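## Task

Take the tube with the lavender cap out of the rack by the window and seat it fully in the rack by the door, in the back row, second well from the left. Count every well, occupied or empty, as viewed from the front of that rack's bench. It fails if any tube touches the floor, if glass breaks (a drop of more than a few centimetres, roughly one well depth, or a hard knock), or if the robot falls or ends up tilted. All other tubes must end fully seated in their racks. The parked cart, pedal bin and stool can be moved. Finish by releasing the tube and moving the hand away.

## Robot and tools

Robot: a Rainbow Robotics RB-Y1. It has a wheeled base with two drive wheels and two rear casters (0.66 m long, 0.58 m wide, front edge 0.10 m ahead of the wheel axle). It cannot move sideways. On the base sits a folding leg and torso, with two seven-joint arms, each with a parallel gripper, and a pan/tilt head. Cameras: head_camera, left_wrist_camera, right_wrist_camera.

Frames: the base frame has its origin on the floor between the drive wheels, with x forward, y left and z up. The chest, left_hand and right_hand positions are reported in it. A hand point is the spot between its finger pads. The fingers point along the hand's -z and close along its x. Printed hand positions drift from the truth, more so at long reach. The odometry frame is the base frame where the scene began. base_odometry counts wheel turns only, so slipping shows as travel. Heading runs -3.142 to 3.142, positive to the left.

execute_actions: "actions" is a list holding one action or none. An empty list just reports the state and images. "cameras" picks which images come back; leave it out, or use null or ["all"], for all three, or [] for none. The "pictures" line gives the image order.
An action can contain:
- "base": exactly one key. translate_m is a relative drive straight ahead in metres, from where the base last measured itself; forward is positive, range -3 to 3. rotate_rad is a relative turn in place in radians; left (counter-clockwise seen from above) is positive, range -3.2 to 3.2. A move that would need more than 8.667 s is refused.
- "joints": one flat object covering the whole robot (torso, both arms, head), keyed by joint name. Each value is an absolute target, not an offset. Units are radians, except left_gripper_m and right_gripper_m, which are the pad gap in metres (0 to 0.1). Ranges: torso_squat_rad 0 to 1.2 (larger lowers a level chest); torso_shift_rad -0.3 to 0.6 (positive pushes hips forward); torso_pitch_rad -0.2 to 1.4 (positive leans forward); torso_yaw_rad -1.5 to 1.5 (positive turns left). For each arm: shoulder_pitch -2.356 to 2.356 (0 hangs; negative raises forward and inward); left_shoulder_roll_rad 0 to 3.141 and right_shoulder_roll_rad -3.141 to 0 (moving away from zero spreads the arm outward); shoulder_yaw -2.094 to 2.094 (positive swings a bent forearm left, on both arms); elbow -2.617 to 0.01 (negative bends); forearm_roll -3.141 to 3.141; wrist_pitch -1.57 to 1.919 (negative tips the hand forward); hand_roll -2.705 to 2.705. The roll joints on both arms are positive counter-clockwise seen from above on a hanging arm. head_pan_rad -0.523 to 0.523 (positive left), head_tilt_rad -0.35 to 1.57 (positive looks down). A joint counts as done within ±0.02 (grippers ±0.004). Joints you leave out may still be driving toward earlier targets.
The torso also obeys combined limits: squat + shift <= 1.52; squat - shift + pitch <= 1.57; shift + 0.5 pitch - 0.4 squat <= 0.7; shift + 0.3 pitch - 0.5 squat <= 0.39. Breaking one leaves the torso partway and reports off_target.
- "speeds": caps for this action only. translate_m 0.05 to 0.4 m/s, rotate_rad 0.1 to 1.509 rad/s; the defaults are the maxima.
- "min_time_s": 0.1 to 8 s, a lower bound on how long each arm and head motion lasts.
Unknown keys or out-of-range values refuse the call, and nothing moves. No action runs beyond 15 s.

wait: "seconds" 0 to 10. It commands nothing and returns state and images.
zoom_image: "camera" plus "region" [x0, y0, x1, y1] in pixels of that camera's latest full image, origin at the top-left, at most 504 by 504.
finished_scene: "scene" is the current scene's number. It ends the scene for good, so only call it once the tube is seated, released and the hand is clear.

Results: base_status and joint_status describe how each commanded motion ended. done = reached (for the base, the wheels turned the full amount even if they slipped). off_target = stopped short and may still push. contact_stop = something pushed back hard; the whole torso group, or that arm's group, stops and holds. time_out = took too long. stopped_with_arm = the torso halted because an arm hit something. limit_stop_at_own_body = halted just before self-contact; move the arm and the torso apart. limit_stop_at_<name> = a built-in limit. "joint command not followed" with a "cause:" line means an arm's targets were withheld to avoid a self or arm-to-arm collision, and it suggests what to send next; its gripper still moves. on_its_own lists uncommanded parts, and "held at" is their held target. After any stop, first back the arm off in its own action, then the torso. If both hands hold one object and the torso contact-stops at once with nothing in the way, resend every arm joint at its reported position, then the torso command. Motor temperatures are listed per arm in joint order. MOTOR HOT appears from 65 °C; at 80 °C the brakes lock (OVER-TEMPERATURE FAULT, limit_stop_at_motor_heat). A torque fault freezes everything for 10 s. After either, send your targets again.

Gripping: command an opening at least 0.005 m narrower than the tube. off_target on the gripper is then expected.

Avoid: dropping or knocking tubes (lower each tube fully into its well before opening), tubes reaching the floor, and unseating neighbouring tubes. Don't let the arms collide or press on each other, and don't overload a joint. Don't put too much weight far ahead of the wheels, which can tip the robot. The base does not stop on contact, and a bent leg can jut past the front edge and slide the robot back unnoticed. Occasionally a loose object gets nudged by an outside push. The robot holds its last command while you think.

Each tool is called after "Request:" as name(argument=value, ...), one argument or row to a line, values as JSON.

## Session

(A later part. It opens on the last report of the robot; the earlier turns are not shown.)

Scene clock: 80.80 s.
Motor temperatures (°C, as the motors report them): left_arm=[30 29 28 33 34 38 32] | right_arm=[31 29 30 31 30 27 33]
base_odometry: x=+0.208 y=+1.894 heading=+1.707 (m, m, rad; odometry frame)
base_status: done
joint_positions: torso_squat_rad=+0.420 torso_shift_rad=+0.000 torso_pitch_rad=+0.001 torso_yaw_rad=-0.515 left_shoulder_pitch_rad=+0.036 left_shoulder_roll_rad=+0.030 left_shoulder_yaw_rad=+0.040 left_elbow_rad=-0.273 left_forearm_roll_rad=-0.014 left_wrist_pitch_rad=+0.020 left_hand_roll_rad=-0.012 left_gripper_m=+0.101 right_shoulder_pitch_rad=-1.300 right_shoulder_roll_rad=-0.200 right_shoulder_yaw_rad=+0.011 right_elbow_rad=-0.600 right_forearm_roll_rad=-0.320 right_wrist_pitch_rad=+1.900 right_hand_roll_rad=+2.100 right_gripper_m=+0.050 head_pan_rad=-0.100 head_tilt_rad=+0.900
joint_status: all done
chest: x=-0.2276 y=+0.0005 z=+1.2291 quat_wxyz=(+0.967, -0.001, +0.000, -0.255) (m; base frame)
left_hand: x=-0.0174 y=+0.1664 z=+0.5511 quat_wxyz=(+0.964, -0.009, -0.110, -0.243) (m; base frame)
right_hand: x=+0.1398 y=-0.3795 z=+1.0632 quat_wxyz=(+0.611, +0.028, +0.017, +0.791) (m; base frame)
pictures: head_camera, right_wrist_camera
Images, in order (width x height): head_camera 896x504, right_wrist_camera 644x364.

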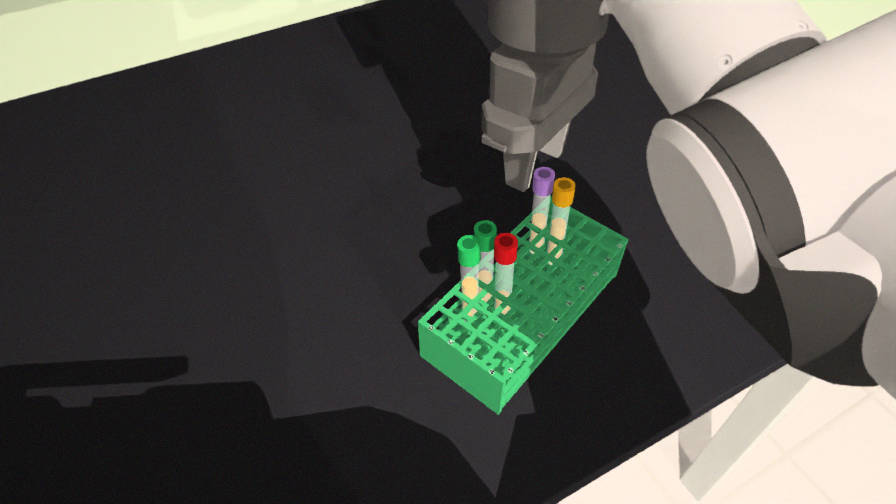

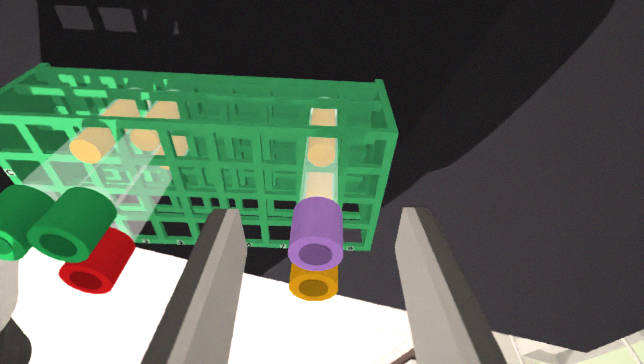

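Request:
execute_actions(
  actions=[
    {"joints":{"torso_squat_rad":0.5,"right_gripper_m":0.03}},
  ],
  cameras=["head_camera","right_wrist_camera"],
)

Request:
zoom_image(
  camera="head_camera",
  region=[400, 80, 700, 300],
)

Scene clock: 84.13 s.
Motor temperatures (°C, as the motors report them): left_arm=[30 29 28 33 34 38 32] | right_arm=[31 29 30 31 30 27 33]
base_odometry: x=+0.208 y=+1.894 heading=+1.707 (m, m, rad; odometry frame)
base_status: not commanded
joint_positions: torso_squat_rad=+0.500 torso_shift_rad=+0.000 torso_pitch_rad=+0.001 torso_yaw_rad=-0.515 left_shoulder_pitch_rad=+0.036 left_shoulder_roll_rad=+0.030 left_shoulder_yaw_rad=+0.040 left_elbow_rad=-0.273 left_forearm_roll_rad=-0.014 left_wrist_pitch_rad=+0.020 left_hand_roll_rad=-0.012 left_gripper_m=+0.101 right_shoulder_pitch_rad=-1.300 right_shoulder_roll_rad=-0.200 right_shoulder_yaw_rad=+0.011 right_elbow_rad=-0.600 right_forearm_roll_rad=-0.320 right_wrist_pitch_rad=+1.900 right_hand_roll_rad=+2.100 right_gripper_m=+0.030 head_pan_rad=-0.100 head_tilt_rad=+0.900
joint_status: all done
chest: x=-0.2276 y=+0.0005 z=+1.2042 quat_wxyz=(+0.967, -0.001, +0.000, -0.255) (m; base frame)
left_hand: x=-0.0174 y=+0.1664 z=+0.5263 quat_wxyz=(+0.964, -0.009, -0.110, -0.243) (m; base frame)
right_hand: x=+0.1398 y=-0.3795 z=+1.0383 quat_wxyz=(+0.611, +0.028, +0.017, +0.791) (m; base frame)
pictures: head_camera, right_wrist_camera
Images, in order (width x height): head_camera 896x504, right_wrist_camera 644x364.

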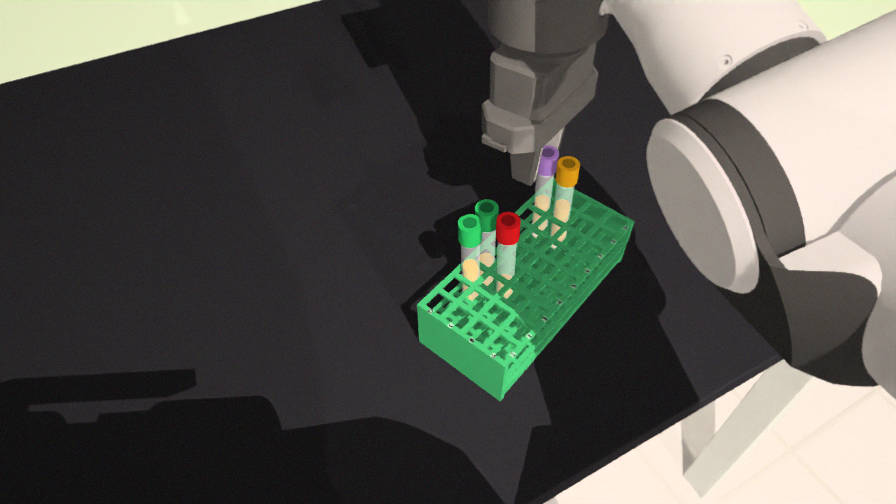

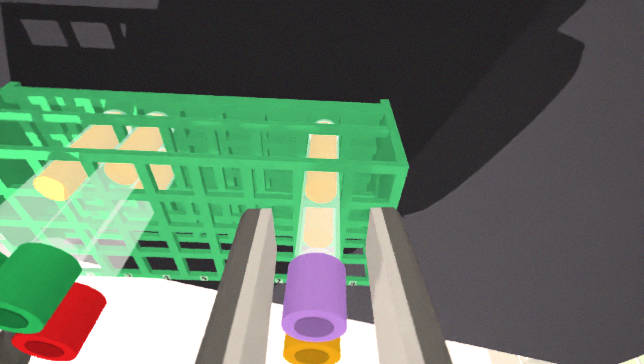

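Region (400, 80, 700, 300) of head_camera's 896x504 image, scaled by 1.680, with more detail than that image has; it fills the top 370 rows of this view, and the rest is white.

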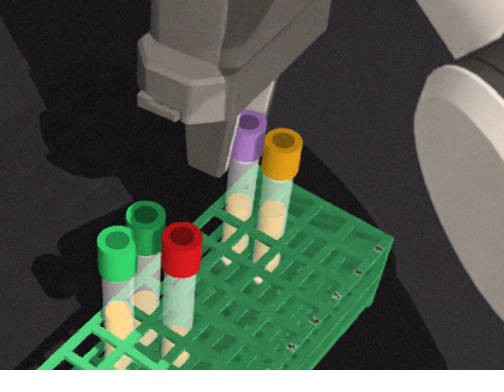

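Request:
execute_actions(
  actions=[
    {"base":{"translate_m":-0.008}},
  ],
  cameras=[],
)

Request:
execute_actions(
  actions=[
    {"joints":{"right_gripper_m":0.006}},
  ],
  cameras=["head_camera","right_wrist_camera"],
)

Request:
zoom_image(
  camera="head_camera",
  region=[400, 80, 700, 300],
)

Scene clock: 87.00 s.
Motor temperatures (°C, as the motors report them): left_arm=[30 29 28 33 34 38 32] | right_arm=[31 29 30 31 30 27 33]
base_odometry: x=+0.209 y=+1.886 heading=+1.707 (m, m, rad; odometry frame)
base_status: done
joint_positions: torso_squat_rad=+0.500 torso_shift_rad=+0.000 torso_pitch_rad=+0.001 torso_yaw_rad=-0.515 left_shoulder_pitch_rad=+0.037 left_shoulder_roll_rad=+0.030 left_shoulder_yaw_rad=+0.040 left_elbow_rad=-0.273 left_forearm_roll_rad=-0.014 left_wrist_pitch_rad=+0.020 left_hand_roll_rad=-0.012 left_gripper_m=+0.101 right_shoulder_pitch_rad=-1.300 right_shoulder_roll_rad=-0.200 right_shoulder_yaw_rad=+0.011 right_elbow_rad=-0.600 right_forearm_roll_rad=-0.320 right_wrist_pitch_rad=+1.900 right_hand_roll_rad=+2.100 right_gripper_m=+0.030 head_pan_rad=-0.100 head_tilt_rad=+0.900
joint_status: not commanded
chest: x=-0.2275 y=+0.0005 z=+1.2042 quat_wxyz=(+0.967, -0.001, +0.001, -0.255) (m; base frame)
left_hand: x=-0.0175 y=+0.1664 z=+0.5262 quat_wxyz=(+0.964, -0.009, -0.110, -0.243) (m; base frame)
right_hand: x=+0.1398 y=-0.3795 z=+1.0382 quat_wxyz=(+0.611, +0.028, +0.017, +0.791) (m; base frame)
pictures: none
No camera images: the call's "cameras" was empty. Leave "cameras" out to get every camera's image.

Scene clock: 87.73 s.
Motor temperatures (°C, as the motors report them): left_arm=[30 29 28 33 34 38 32] | right_arm=[31 29 30 31 30 27 33]
base_odometry: x=+0.209 y=+1.886 heading=+1.707 (m, m, rad; odometry frame)
base_status: not commanded
joint_positions: torso_squat_rad=+0.500 torso_shift_rad=+0.000 torso_pitch_rad=+0.001 torso_yaw_rad=-0.515 left_shoulder_pitch_rad=+0.037 left_shoulder_roll_rad=+0.030 left_shoulder_yaw_rad=+0.040 left_elbow_rad=-0.273 left_forearm_roll_rad=-0.014 left_wrist_pitch_rad=+0.020 left_hand_roll_rad=-0.012 left_gripper_m=+0.101 right_shoulder_pitch_rad=-1.300 right_shoulder_roll_rad=-0.200 right_shoulder_yaw_rad=+0.011 right_elbow_rad=-0.600 right_forearm_roll_rad=-0.320 right_wrist_pitch_rad=+1.900 right_hand_roll_rad=+2.100 right_gripper_m=+0.018 head_pan_rad=-0.100 head_tilt_rad=+0.900
joint_status: right_gripper_m off_target (ended at +0.018, target +0.006)
chest: x=-0.2275 y=+0.0005 z=+1.2042 quat_wxyz=(+0.967, -0.001, +0.001, -0.255) (m; base frame)
left_hand: x=-0.0175 y=+0.1664 z=+0.5262 quat_wxyz=(+0.964, -0.009, -0.110, -0.243) (m; base frame)
right_hand: x=+0.1398 y=-0.3795 z=+1.0382 quat_wxyz=(+0.611, +0.028, +0.017, +0.791) (m; base frame)
pictures: head_camera, right_wrist_camera
Images, in order (width x height): head_camera 896x504, right_wrist_camera 644x364.

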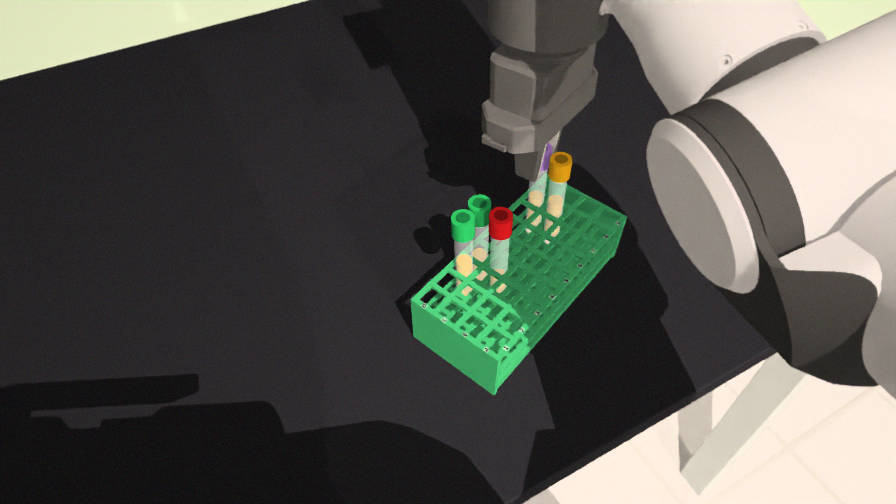

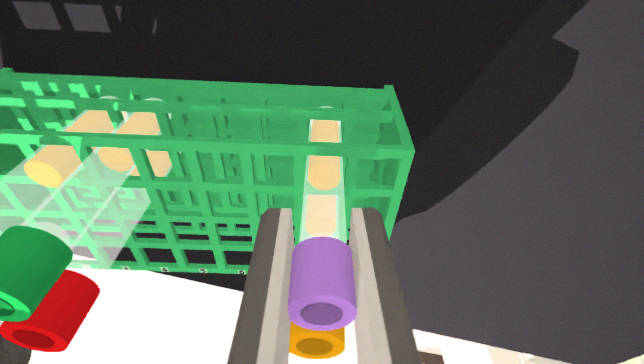

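Region (400, 80, 700, 300) of head_camera's 896x504 image, scaled by 1.680, with more detail than that image has; it fills the top 370 rows of this view, and the rest is white.

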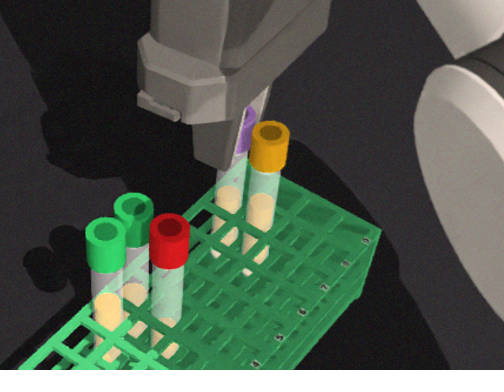

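Request:
execute_actions(
  actions=[
    {"joints":{"torso_squat_rad":0.0}},
  ],
  cameras=[],
)

Request:
execute_actions(
  actions=[
    {"joints":{"right_shoulder_pitch_rad":-1.55,"right_elbow_rad":-0.35},"min_time_s":1},
  ],
  cameras=["head_camera","right_wrist_camera"],
)

Scene clock: 92.77 s.
Motor temperatures (°C, as the motors report them): left_arm=[30 29 28 33 34 38 32] | right_arm=[31 29 30 31 30 27 33]
base_odometry: x=+0.209 y=+1.886 heading=+1.707 (m, m, rad; odometry frame)
base_status: not commanded
joint_positions: torso_squat_rad=+0.000 torso_shift_rad=+0.000 torso_pitch_rad=+0.002 torso_yaw_rad=-0.515 left_shoulder_pitch_rad=+0.037 left_shoulder_roll_rad=+0.030 left_shoulder_yaw_rad=+0.040 left_elbow_rad=-0.273 left_forearm_roll_rad=-0.014 left_wrist_pitch_rad=+0.020 left_hand_roll_rad=-0.012 left_gripper_m=+0.101 right_shoulder_pitch_rad=-1.300 right_shoulder_roll_rad=-0.200 right_shoulder_yaw_rad=+0.011 right_elbow_rad=-0.600 right_forearm_roll_rad=-0.320 right_wrist_pitch_rad=+1.900 right_hand_roll_rad=+2.100 right_gripper_m=+0.018 head_pan_rad=-0.100 head_tilt_rad=+0.900
joint_status: all done
chest: x=-0.2275 y=+0.0006 z=+1.2899 quat_wxyz=(+0.967, -0.001, +0.001, -0.255) (m; base frame)
left_hand: x=-0.0175 y=+0.1664 z=+0.6119 quat_wxyz=(+0.964, -0.009, -0.110, -0.243) (m; base frame)
right_hand: x=+0.1399 y=-0.3795 z=+1.1239 quat_wxyz=(+0.611, +0.028, +0.017, +0.791) (m; base frame)
pictures: none
No camera images: the call's "cameras" was empty. Leave "cameras" out to get every camera's image.

Scene clock: 94.07 s.
Motor temperatures (°C, as the motors report them): left_arm=[30 29 28 33 34 38 32] | right_arm=[31 29 30 31 30 27 33]
base_odometry: x=+0.209 y=+1.886 heading=+1.707 (m, m, rad; odometry frame)
base_status: not commanded
joint_positions: torso_squat_rad=+0.000 torso_shift_rad=+0.000 torso_pitch_rad=+0.002 torso_yaw_rad=-0.515 left_shoulder_pitch_rad=+0.037 left_shoulder_roll_rad=+0.030 left_shoulder_yaw_rad=+0.040 left_elbow_rad=-0.273 left_forearm_roll_rad=-0.014 left_wrist_pitch_rad=+0.020 left_hand_roll_rad=-0.012 left_gripper_m=+0.101 right_shoulder_pitch_rad=-1.550 right_shoulder_roll_rad=-0.200 right_shoulder_yaw_rad=+0.011 right_elbow_rad=-0.350 right_forearm_roll_rad=-0.320 right_wrist_pitch_rad=+1.900 right_hand_roll_rad=+2.100 right_gripper_m=+0.018 head_pan_rad=-0.100 head_tilt_rad=+0.900
joint_status: all done
chest: x=-0.2275 y=+0.0006 z=+1.2899 quat_wxyz=(+0.967, -0.001, +0.001, -0.255) (m; base frame)
left_hand: x=-0.0175 y=+0.1664 z=+0.6119 quat_wxyz=(+0.964, -0.009, -0.110, -0.243) (m; base frame)
right_hand: x=+0.1505 y=-0.3658 z=+1.1869 quat_wxyz=(+0.610, +0.025, +0.035, +0.791) (m; base frame)
pictures: head_camera, right_wrist_camera
Images, in order (width x height): head_camera 896x504, right_wrist_camera 644x364.

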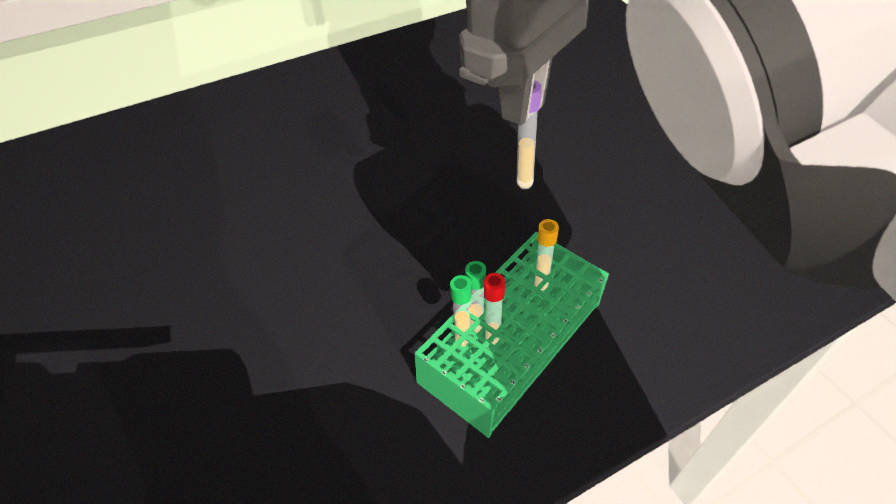

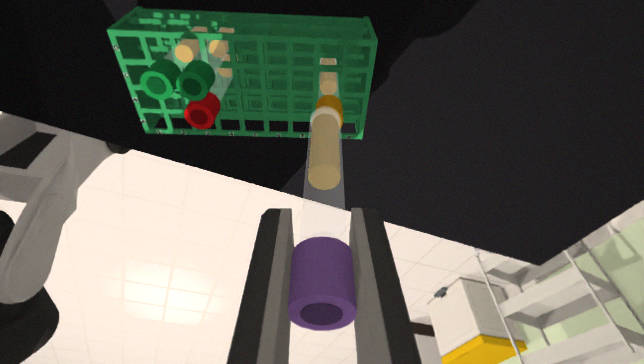

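Request:
execute_actions(
  actions=[
    {"base":{"translate_m":-0.6},"joints":{"torso_yaw_rad":0,"head_pan_rad":0,"head_tilt_rad":0.6}},
  ],
  cameras=[],
)

Request:
execute_actions(
  actions=[
    {"base":{"rotate_rad":3.013}},
  ],
  cameras=["head_camera"],
)

Request:
execute_actions(
  actions=[
    {"base":{"translate_m":2.96}},
  ],
  cameras=[],
)

Request:
execute_actions(
  actions=[
    {"base":{"rotate_rad":0.11}},
  ],
  cameras=["head_camera"],
)

Scene clock: 104.67 s.
Motor temperatures (°C, as the motors report them): left_arm=[30 29 28 33 34 38 32] | right_arm=[31 29 30 31 30 27 33]
base_odometry: x=+0.291 y=+1.292 heading=+1.708 (m, m, rad; odometry frame)
base_status: done
joint_positions: torso_squat_rad=+0.000 torso_shift_rad=+0.000 torso_pitch_rad=+0.001 torso_yaw_rad=+0.000 left_shoulder_pitch_rad=+0.037 left_shoulder_roll_rad=+0.030 left_shoulder_yaw_rad=+0.040 left_elbow_rad=-0.273 left_forearm_roll_rad=-0.014 left_wrist_pitch_rad=+0.020 left_hand_roll_rad=-0.012 left_gripper_m=+0.101 right_shoulder_pitch_rad=-1.550 right_shoulder_roll_rad=-0.200 right_shoulder_yaw_rad=+0.011 right_elbow_rad=-0.350 right_forearm_roll_rad=-0.320 right_wrist_pitch_rad=+1.900 right_hand_roll_rad=+2.100 right_gripper_m=+0.018 head_pan_rad=+0.000 head_tilt_rad=+0.600
joint_status: all done
chest: x=-0.2276 y=+0.0006 z=+1.2899 quat_wxyz=(+1.000, -0.001, +0.001, +0.000) (m; base frame)
left_hand: x=-0.1269 y=+0.2488 z=+0.6120 quat_wxyz=(+0.994, +0.019, -0.108, +0.011) (m; base frame)
right_hand: x=+0.2817 y=-0.1319 z=+1.1866 quat_wxyz=(+0.388, +0.016, +0.040, +0.921) (m; base frame)
pictures: none
No camera images: the call's "cameras" was empty. Leave "cameras" out to get every camera's image.

Scene clock: 109.90 s.
Motor temperatures (°C, as the motors report them): left_arm=[30 29 28 33 34 38 32] | right_arm=[31 29 30 31 30 27 33]
base_odometry: x=+0.291 y=+1.292 heading=-1.562 (m, m, rad; odometry frame)
base_status: done
joint_positions: torso_squat_rad=+0.000 torso_shift_rad=+0.000 torso_pitch_rad=+0.001 torso_yaw_rad=+0.000 left_shoulder_pitch_rad=+0.037 left_shoulder_roll_rad=+0.030 left_shoulder_yaw_rad=+0.040 left_elbow_rad=-0.273 left_forearm_roll_rad=-0.014 left_wrist_pitch_rad=+0.020 left_hand_roll_rad=-0.012 left_gripper_m=+0.101 right_shoulder_pitch_rad=-1.550 right_shoulder_roll_rad=-0.200 right_shoulder_yaw_rad=+0.011 right_elbow_rad=-0.350 right_forearm_roll_rad=-0.320 right_wrist_pitch_rad=+1.900 right_hand_roll_rad=+2.100 right_gripper_m=+0.018 head_pan_rad=+0.000 head_tilt_rad=+0.600
joint_status: not commanded
chest: x=-0.2276 y=+0.0006 z=+1.2899 quat_wxyz=(+1.000, -0.001, +0.001, +0.000) (m; base frame)
left_hand: x=-0.1269 y=+0.2488 z=+0.6120 quat_wxyz=(+0.994, +0.019, -0.108, +0.011) (m; base frame)
right_hand: x=+0.2817 y=-0.1320 z=+1.1866 quat_wxyz=(+0.388, +0.016, +0.040, +0.921) (m; base frame)
pictures: head_camera
Images, in order (width x height): head_camera 896x504.

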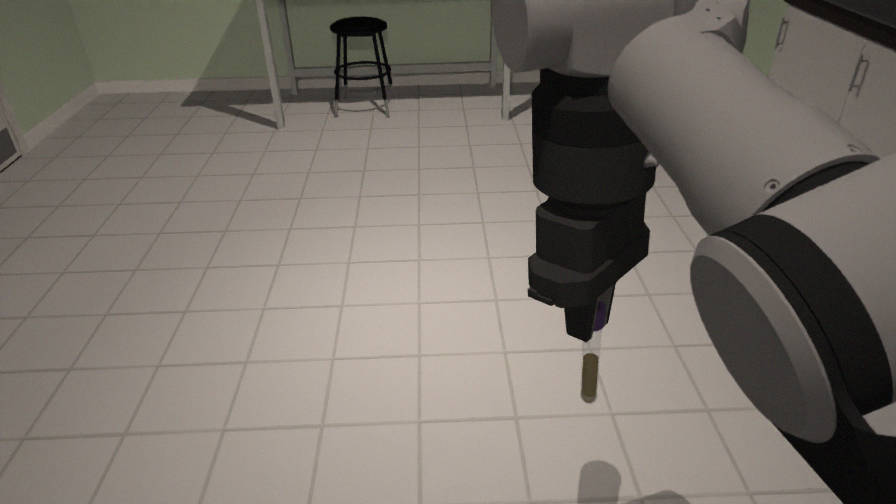

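Scene clock: 118.87 s.
Motor temperatures (°C, as the motors report them): left_arm=[30 29 28 33 34 38 32] | right_arm=[31 29 30 31 30 27 33]
base_odometry: x=+0.317 y=-1.668 heading=-1.562 (m, m, rad; odometry frame)
base_status: done
joint_positions: torso_squat_rad=+0.000 torso_shift_rad=+0.000 torso_pitch_rad=+0.001 torso_yaw_rad=+0.000 left_shoulder_pitch_rad=+0.036 left_shoulder_roll_rad=+0.030 left_shoulder_yaw_rad=+0.040 left_elbow_rad=-0.273 left_forearm_roll_rad=-0.014 left_wrist_pitch_rad=+0.020 left_hand_roll_rad=-0.012 left_gripper_m=+0.101 right_shoulder_pitch_rad=-1.550 right_shoulder_roll_rad=-0.200 right_shoulder_yaw_rad=+0.011 right_elbow_rad=-0.350 right_forearm_roll_rad=-0.320 right_wrist_pitch_rad=+1.900 right_hand_roll_rad=+2.100 right_gripper_m=+0.018 head_pan_rad=+0.000 head_tilt_rad=+0.600
joint_status: not commanded
chest: x=-0.2275 y=+0.0006 z=+1.2899 quat_wxyz=(+1.000, -0.001, +0.001, +0.000) (m; base frame)
left_hand: x=-0.1269 y=+0.2488 z=+0.6120 quat_wxyz=(+0.994, +0.019, -0.108, +0.011) (m; base frame)
right_hand: x=+0.2818 y=-0.1320 z=+1.1865 quat_wxyz=(+0.388, +0.016, +0.040, +0.921) (m; base frame)
pictures: none
No camera images: the call's "cameras" was empty. Leave "cameras" out to get every camera's image.

Scene clock: 120.13 s.
Motor temperatures (°C, as the motors report them): left_arm=[30 29 28 33 34 38 32] | right_arm=[31 29 30 31 30 27 33]
base_odometry: x=+0.317 y=-1.668 heading=-1.452 (m, m, rad; odometry frame)
base_status: done
joint_positions: torso_squat_rad=+0.000 torso_shift_rad=+0.000 torso_pitch_rad=+0.001 torso_yaw_rad=+0.000 left_shoulder_pitch_rad=+0.036 left_shoulder_roll_rad=+0.030 left_shoulder_yaw_rad=+0.040 left_elbow_rad=-0.273 left_forearm_roll_rad=-0.014 left_wrist_pitch_rad=+0.020 left_hand_roll_rad=-0.012 left_gripper_m=+0.101 right_shoulder_pitch_rad=-1.550 right_shoulder_roll_rad=-0.200 right_shoulder_yaw_rad=+0.011 right_elbow_rad=-0.350 right_forearm_roll_rad=-0.320 right_wrist_pitch_rad=+1.900 right_hand_roll_rad=+2.100 right_gripper_m=+0.018 head_pan_rad=+0.000 head_tilt_rad=+0.600
joint_status: not commanded
chest: x=-0.2275 y=+0.0005 z=+1.2899 quat_wxyz=(+1.000, -0.001, +0.001, +0.000) (m; base frame)
left_hand: x=-0.1269 y=+0.2487 z=+0.6120 quat_wxyz=(+0.994, +0.019, -0.108, +0.011) (m; base frame)
right_hand: x=+0.2818 y=-0.1320 z=+1.1865 quat_wxyz=(+0.388, +0.016, +0.040, +0.921) (m; base frame)
pictures: head_camera
Images, in order (width x height): head_camera 896x504.

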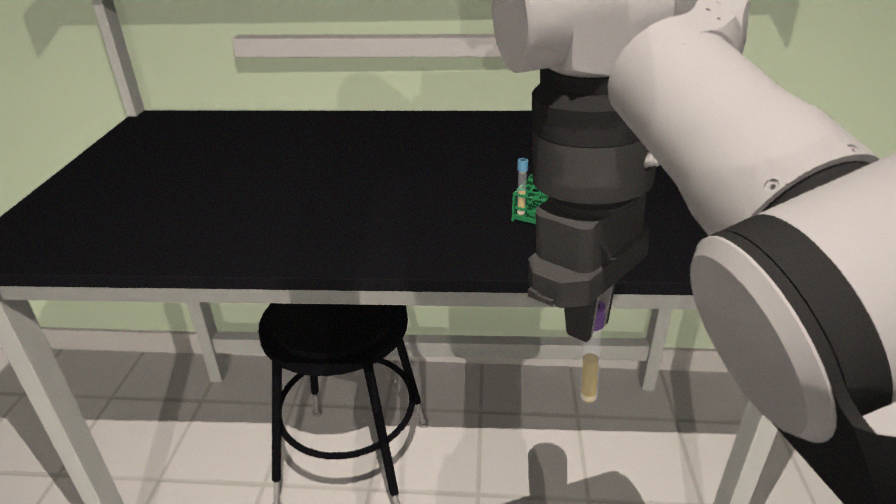

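Request:
execute_actions(
  actions=[
    {"base":{"translate_m":0.55},"joints":{"right_hand_roll_rad":1.08,"head_tilt_rad":0.95}},
  ],
  cameras=["head_camera","right_wrist_camera"],
)

Scene clock: 126.70 s.
Motor temperatures (°C, as the motors report them): left_arm=[30 29 28 33 34 38 32] | right_arm=[31 29 30 31 30 27 33]
base_odometry: x=+0.382 y=-2.215 heading=-1.452 (m, m, rad; odometry frame)
base_status: done
joint_positions: torso_squat_rad=+0.000 torso_shift_rad=+0.000 torso_pitch_rad=+0.001 torso_yaw_rad=+0.000 left_shoulder_pitch_rad=+0.036 left_shoulder_roll_rad=+0.030 left_shoulder_yaw_rad=+0.040 left_elbow_rad=-0.273 left_forearm_roll_rad=-0.014 left_wrist_pitch_rad=+0.020 left_hand_roll_rad=-0.012 left_gripper_m=+0.101 right_shoulder_pitch_rad=-1.550 right_shoulder_roll_rad=-0.200 right_shoulder_yaw_rad=+0.011 right_elbow_rad=-0.350 right_forearm_roll_rad=-0.320 right_wrist_pitch_rad=+1.900 right_hand_roll_rad=+1.080 right_gripper_m=+0.018 head_pan_rad=+0.000 head_tilt_rad=+0.950
joint_status: all done
chest: x=-0.2275 y=+0.0005 z=+1.2899 quat_wxyz=(+1.000, -0.001, +0.001, +0.000) (m; base frame)
left_hand: x=-0.1269 y=+0.2488 z=+0.6120 quat_wxyz=(+0.994, +0.019, -0.108, +0.011) (m; base frame)
right_hand: x=+0.2818 y=-0.1320 z=+1.1865 quat_wxyz=(+0.788, -0.006, +0.042, +0.614) (m; base frame)
pictures: head_camera, right_wrist_camera
Images, in order (width x height): head_camera 896x504, right_wrist_camera 644x364.

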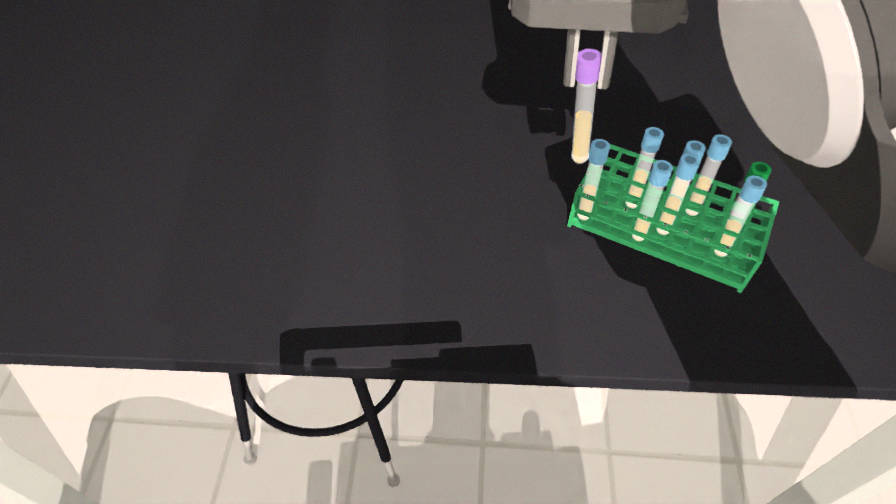

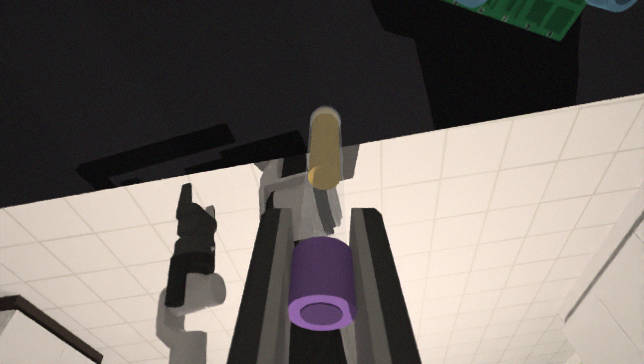

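Request:
execute_actions(
  actions=[
    {"base":{"translate_m":0.2},"joints":{"torso_yaw_rad":-0.2}},
  ],
  cameras=["head_camera","right_wrist_camera"],
)

Scene clock: 129.73 s.
Motor temperatures (°C, as the motors report them): left_arm=[30 29 28 33 34 38 32] | right_arm=[31 29 30 31 30 27 33]
base_odometry: x=+0.406 y=-2.413 heading=-1.451 (m, m, rad; odometry frame)
base_status: done
joint_positions: torso_squat_rad=+0.000 torso_shift_rad=+0.000 torso_pitch_rad=+0.002 torso_yaw_rad=-0.200 left_shoulder_pitch_rad=+0.036 left_shoulder_roll_rad=+0.030 left_shoulder_yaw_rad=+0.040 left_elbow_rad=-0.273 left_forearm_roll_rad=-0.014 left_wrist_pitch_rad=+0.020 left_hand_roll_rad=-0.012 left_gripper_m=+0.101 right_shoulder_pitch_rad=-1.550 right_shoulder_roll_rad=-0.200 right_shoulder_yaw_rad=+0.011 right_elbow_rad=-0.350 right_forearm_roll_rad=-0.320 right_wrist_pitch_rad=+1.900 right_hand_roll_rad=+1.080 right_gripper_m=+0.018 head_pan_rad=+0.000 head_tilt_rad=+0.950
joint_status: all done
chest: x=-0.2274 y=+0.0005 z=+1.2899 quat_wxyz=(+0.995, -0.001, +0.001, -0.100) (m; base frame)
left_hand: x=-0.0793 y=+0.2236 z=+0.6119 quat_wxyz=(+0.990, +0.008, -0.110, -0.089) (m; base frame)
right_hand: x=+0.2454 y=-0.2307 z=+1.1866 quat_wxyz=(+0.846, -0.002, +0.043, +0.532) (m; base frame)
pictures: head_camera, right_wrist_camera
Images, in order (width x height): head_camera 896x504, right_wrist_camera 644x364.

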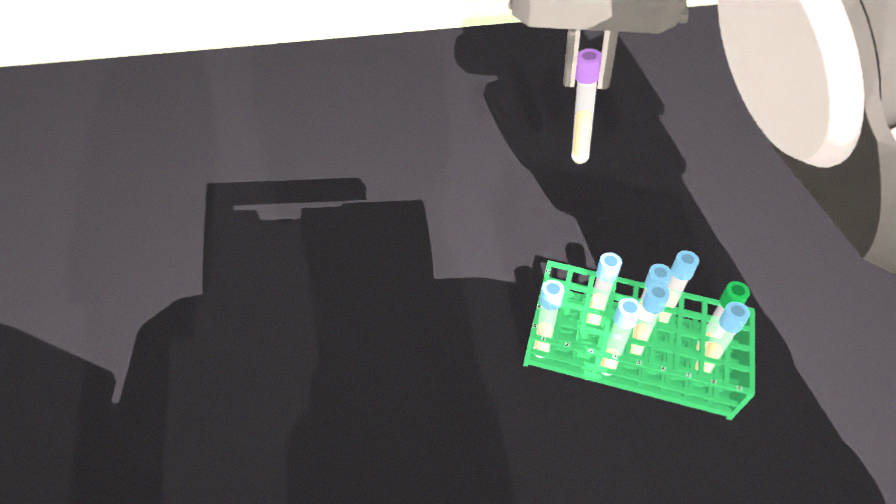

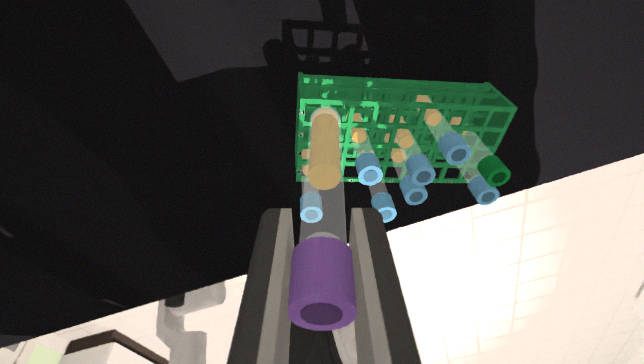

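Request:
execute_actions(
  actions=[
    {"base":{"translate_m":-0.04},"joints":{"torso_yaw_rad":-0.18,"right_shoulder_pitch_rad":-1.3,"right_elbow_rad":-0.6},"min_time_s":1},
  ],
  cameras=["head_camera","right_wrist_camera"],
)

Scene clock: 135.27 s.
Motor temperatures (°C, as the motors report them): left_arm=[30 29 28 33 34 38 32] | right_arm=[31 29 30 31 30 27 33]
base_odometry: x=+0.401 y=-2.374 heading=-1.451 (m, m, rad; odometry frame)
base_status: done
joint_positions: torso_squat_rad=+0.000 torso_shift_rad=+0.000 torso_pitch_rad=+0.001 torso_yaw_rad=-0.180 left_shoulder_pitch_rad=+0.037 left_shoulder_roll_rad=+0.030 left_shoulder_yaw_rad=+0.040 left_elbow_rad=-0.273 left_forearm_roll_rad=-0.014 left_wrist_pitch_rad=+0.020 left_hand_roll_rad=-0.012 left_gripper_m=+0.101 right_shoulder_pitch_rad=-1.300 right_shoulder_roll_rad=-0.200 right_shoulder_yaw_rad=+0.011 right_elbow_rad=-0.600 right_forearm_roll_rad=-0.320 right_wrist_pitch_rad=+1.900 right_hand_roll_rad=+1.080 right_gripper_m=+0.018 head_pan_rad=+0.000 head_tilt_rad=+0.950
joint_status: all done
chest: x=-0.2275 y=+0.0006 z=+1.2899 quat_wxyz=(+0.996, -0.001, +0.001, -0.090) (m; base frame)
left_hand: x=-0.0840 y=+0.2266 z=+0.6119 quat_wxyz=(+0.991, +0.009, -0.110, -0.079) (m; base frame)
right_hand: x=+0.2443 y=-0.2375 z=+1.1237 quat_wxyz=(+0.841, +0.012, +0.031, +0.540) (m; base frame)
pictures: head_camera, right_wrist_camera
Images, in order (width x height): head_camera 896x504, right_wrist_camera 644x364.

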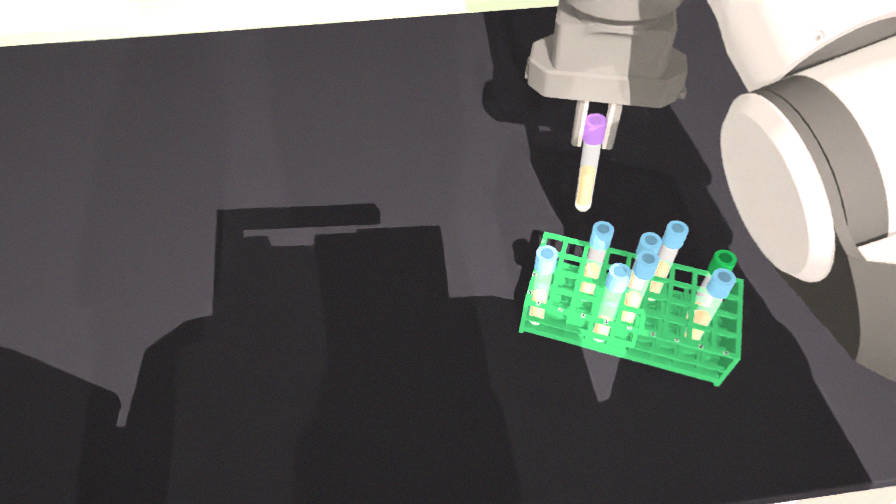

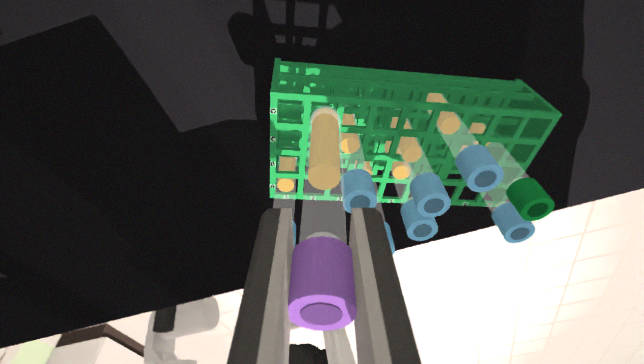

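Request:
execute_actions(
  actions=[
    {"base":{"translate_m":-0.008},"joints":{"torso_squat_rad":0.25}},
  ],
  cameras=["head_camera","right_wrist_camera"],
)

Request:
zoom_image(
  camera="right_wrist_camera",
  region=[200, 30, 480, 230],
)

Request:
zoom_image(
  camera="head_camera",
  region=[480, 100, 760, 320],
)

Scene clock: 141.30 s.
Motor temperatures (°C, as the motors report them): left_arm=[30 29 28 33 34 38 32] | right_arm=[31 29 30 31 30 27 33]
base_odometry: x=+0.400 y=-2.365 heading=-1.451 (m, m, rad; odometry frame)
base_status: done
joint_positions: torso_squat_rad=+0.250 torso_shift_rad=+0.000 torso_pitch_rad=+0.001 torso_yaw_rad=-0.180 left_shoulder_pitch_rad=+0.037 left_shoulder_roll_rad=+0.030 left_shoulder_yaw_rad=+0.040 left_elbow_rad=-0.273 left_forearm_roll_rad=-0.014 left_wrist_pitch_rad=+0.020 left_hand_roll_rad=-0.012 left_gripper_m=+0.101 right_shoulder_pitch_rad=-1.300 right_shoulder_roll_rad=-0.200 right_shoulder_yaw_rad=+0.011 right_elbow_rad=-0.600 right_forearm_roll_rad=-0.320 right_wrist_pitch_rad=+1.900 right_hand_roll_rad=+1.080 right_gripper_m=+0.018 head_pan_rad=+0.000 head_tilt_rad=+0.950
joint_status: all done
chest: x=-0.2276 y=+0.0005 z=+1.2682 quat_wxyz=(+0.996, -0.001, +0.001, -0.090) (m; base frame)
left_hand: x=-0.0840 y=+0.2266 z=+0.5902 quat_wxyz=(+0.991, +0.009, -0.110, -0.079) (m; base frame)
right_hand: x=+0.2443 y=-0.2375 z=+1.1019 quat_wxyz=(+0.841, +0.012, +0.031, +0.540) (m; base frame)
pictures: head_camera, right_wrist_camera
Images, in order (width x height): head_camera 896x504, right_wrist_camera 644x364.

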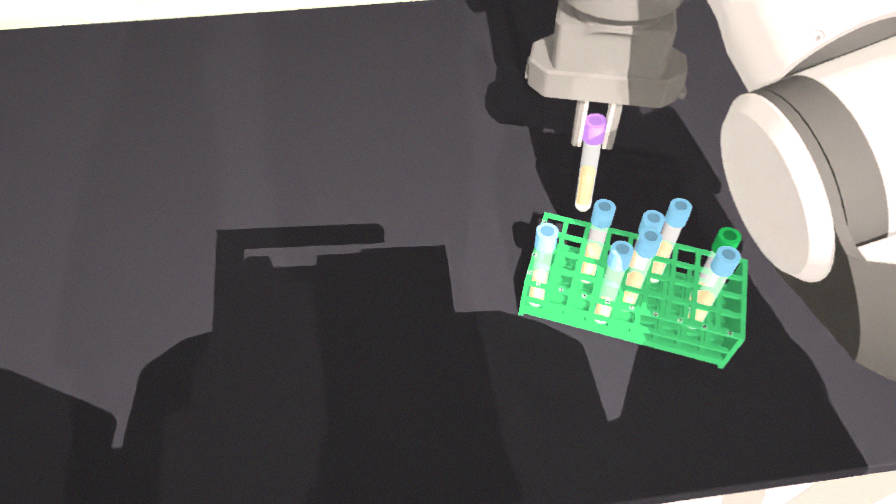

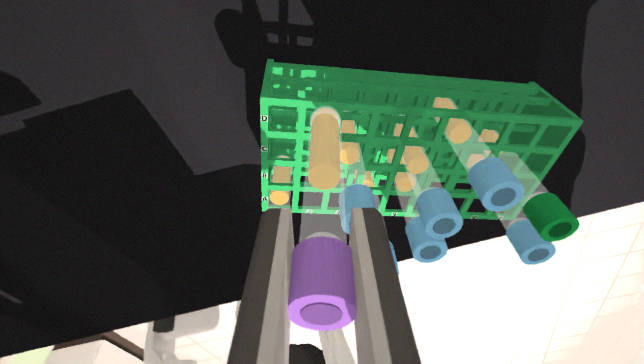

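Region (200, 30, 480, 230) of right_wrist_camera's 644x364 image, scaled by 1.800, with more detail than that image has; it fills the top 360 rows of this view, and the rest is white.

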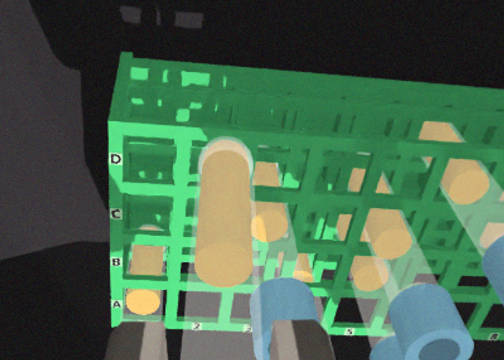

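Region (480, 100, 760, 320) of head_camera's 896x504 image, scaled by 1.800, with more detail than that image has; it fills the top 396 rows of this view, and the rest is white.

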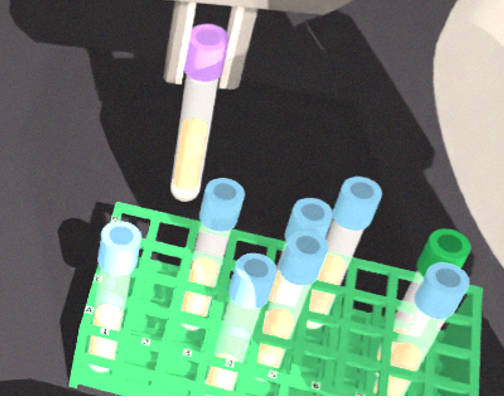

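Request:
execute_actions(
  actions=[
    {"base":{"translate_m":-0.01},"joints":{"torso_squat_rad":0.33,"torso_yaw_rad":-0.164}},
  ],
  cameras=["head_camera","right_wrist_camera"],
)

Request:
zoom_image(
  camera="right_wrist_camera",
  region=[200, 30, 480, 230],
)

Request:
zoom_image(
  camera="head_camera",
  region=[480, 100, 760, 320],
)

Scene clock: 145.40 s.
Motor temperatures (°C, as the motors report them): left_arm=[30 29 28 33 34 38 32] | right_arm=[31 29 30 31 30 27 33]
base_odometry: x=+0.399 y=-2.355 heading=-1.452 (m, m, rad; odometry frame)
base_status: done
joint_positions: torso_squat_rad=+0.330 torso_shift_rad=+0.000 torso_pitch_rad=+0.001 torso_yaw_rad=-0.164 left_shoulder_pitch_rad=+0.037 left_shoulder_roll_rad=+0.030 left_shoulder_yaw_rad=+0.040 left_elbow_rad=-0.273 left_forearm_roll_rad=-0.014 left_wrist_pitch_rad=+0.020 left_hand_roll_rad=-0.012 left_gripper_m=+0.101 right_shoulder_pitch_rad=-1.300 right_shoulder_roll_rad=-0.200 right_shoulder_yaw_rad=+0.011 right_elbow_rad=-0.600 right_forearm_roll_rad=-0.320 right_wrist_pitch_rad=+1.900 right_hand_roll_rad=+1.080 right_gripper_m=+0.018 head_pan_rad=+0.000 head_tilt_rad=+0.950
joint_status: all done
chest: x=-0.2276 y=+0.0005 z=+1.2522 quat_wxyz=(+0.997, -0.001, +0.001, -0.082) (m; base frame)
left_hand: x=-0.0876 y=+0.2288 z=+0.5742 quat_wxyz=(+0.991, +0.010, -0.110, -0.071) (m; base frame)
right_hand: x=+0.2480 y=-0.2300 z=+1.0859 quat_wxyz=(+0.837, +0.012, +0.031, +0.546) (m; base frame)
pictures: head_camera, right_wrist_camera
Images, in order (width x height): head_camera 896x504, right_wrist_camera 644x364.

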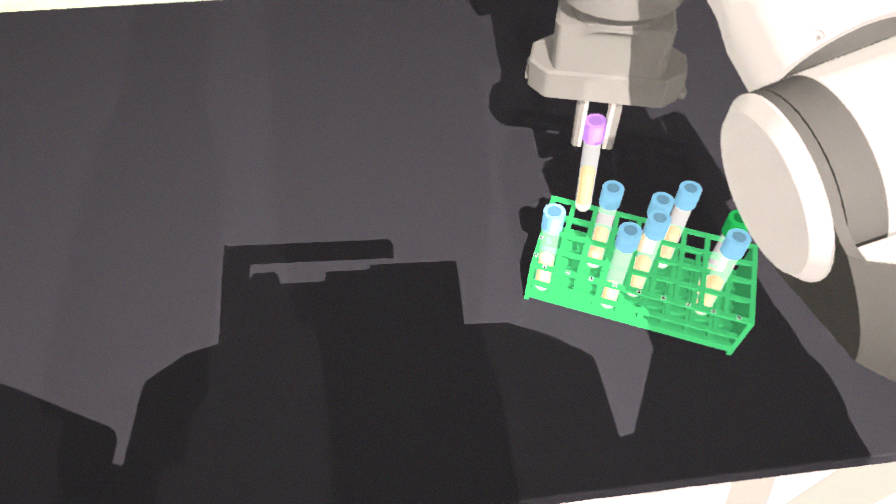

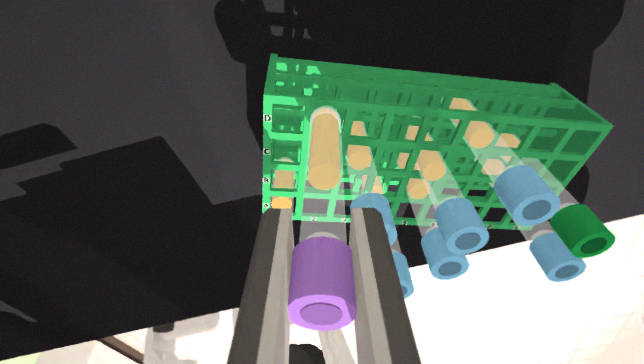

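Region (200, 30, 480, 230) of right_wrist_camera's 644x364 image, scaled by 1.800, with more detail than that image has; it fills the top 360 rows of this view, and the rest is white.

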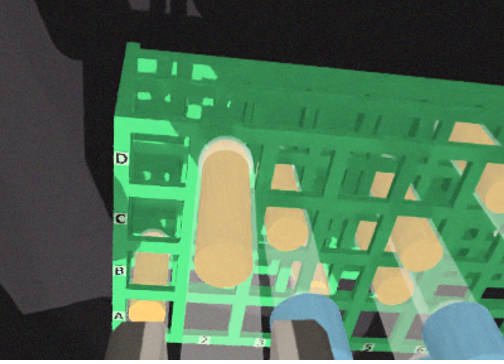

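Region (480, 100, 760, 320) of head_camera's 896x504 image, scaled by 1.800, with more detail than that image has; it fills the top 396 rows of this view, and the rest is white.

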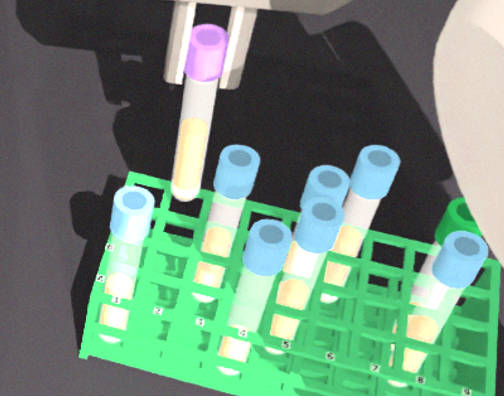

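Request:
execute_actions(
  actions=[
    {"base":{"translate_m":-0.004},"joints":{"torso_squat_rad":0.42}},
  ],
  cameras=["head_camera","right_wrist_camera"],
)

Request:
zoom_image(
  camera="head_camera",
  region=[480, 100, 760, 320],
)

Scene clock: 148.00 s.
Motor temperatures (°C, as the motors report them): left_arm=[30 29 28 33 34 38 32] | right_arm=[31 29 30 31 30 27 33]
base_odometry: x=+0.398 y=-2.351 heading=-1.452 (m, m, rad; odometry frame)
base_status: done
joint_positions: torso_squat_rad=+0.420 torso_shift_rad=+0.000 torso_pitch_rad=+0.001 torso_yaw_rad=-0.164 left_shoulder_pitch_rad=+0.037 left_shoulder_roll_rad=+0.030 left_shoulder_yaw_rad=+0.040 left_elbow_rad=-0.273 left_forearm_roll_rad=-0.014 left_wrist_pitch_rad=+0.020 left_hand_roll_rad=-0.012 left_gripper_m=+0.101 right_shoulder_pitch_rad=-1.300 right_shoulder_roll_rad=-0.200 right_shoulder_yaw_rad=+0.011 right_elbow_rad=-0.600 right_forearm_roll_rad=-0.320 right_wrist_pitch_rad=+1.900 right_hand_roll_rad=+1.080 right_gripper_m=+0.018 head_pan_rad=+0.000 head_tilt_rad=+0.950
joint_status: all done
chest: x=-0.2276 y=+0.0005 z=+1.2291 quat_wxyz=(+0.997, -0.001, +0.001, -0.082) (m; base frame)
left_hand: x=-0.0876 y=+0.2288 z=+0.5511 quat_wxyz=(+0.991, +0.010, -0.110, -0.071) (m; base frame)
right_hand: x=+0.2480 y=-0.2300 z=+1.0629 quat_wxyz=(+0.837, +0.012, +0.031, +0.547) (m; base frame)
pictures: head_camera, right_wrist_camera
Images, in order (width x height): head_camera 896x504, right_wrist_camera 644x364.

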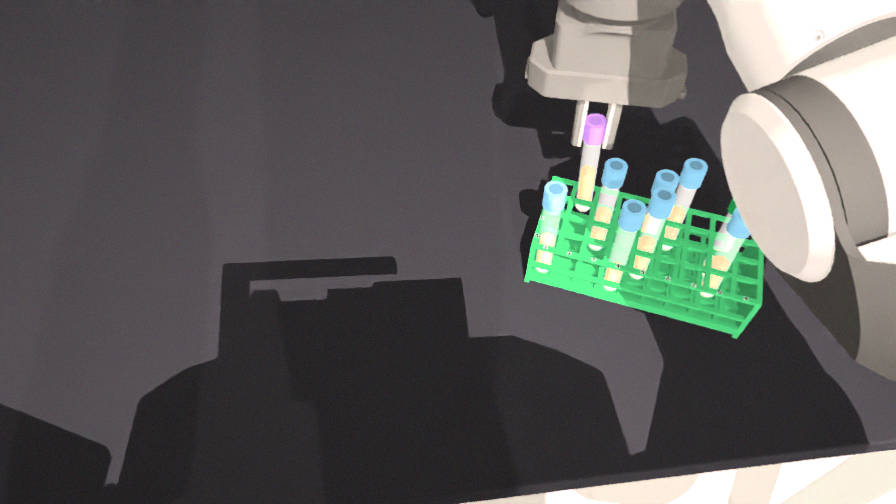

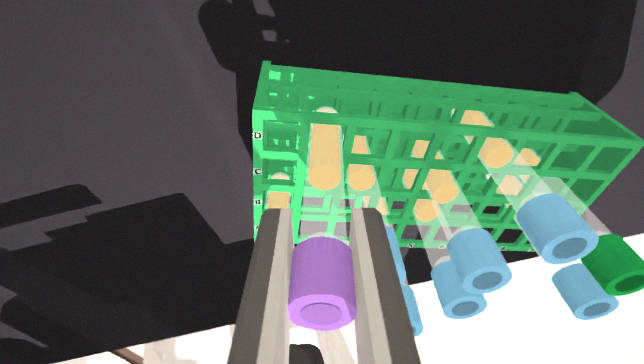

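Region (480, 100, 760, 320) of head_camera's 896x504 image, scaled by 1.800, with more detail than that image has; it fills the top 396 rows of this view, and the rest is white.

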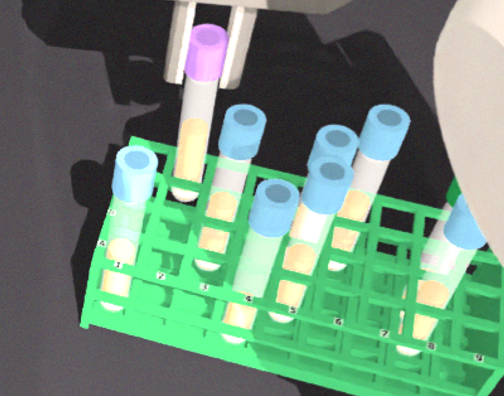

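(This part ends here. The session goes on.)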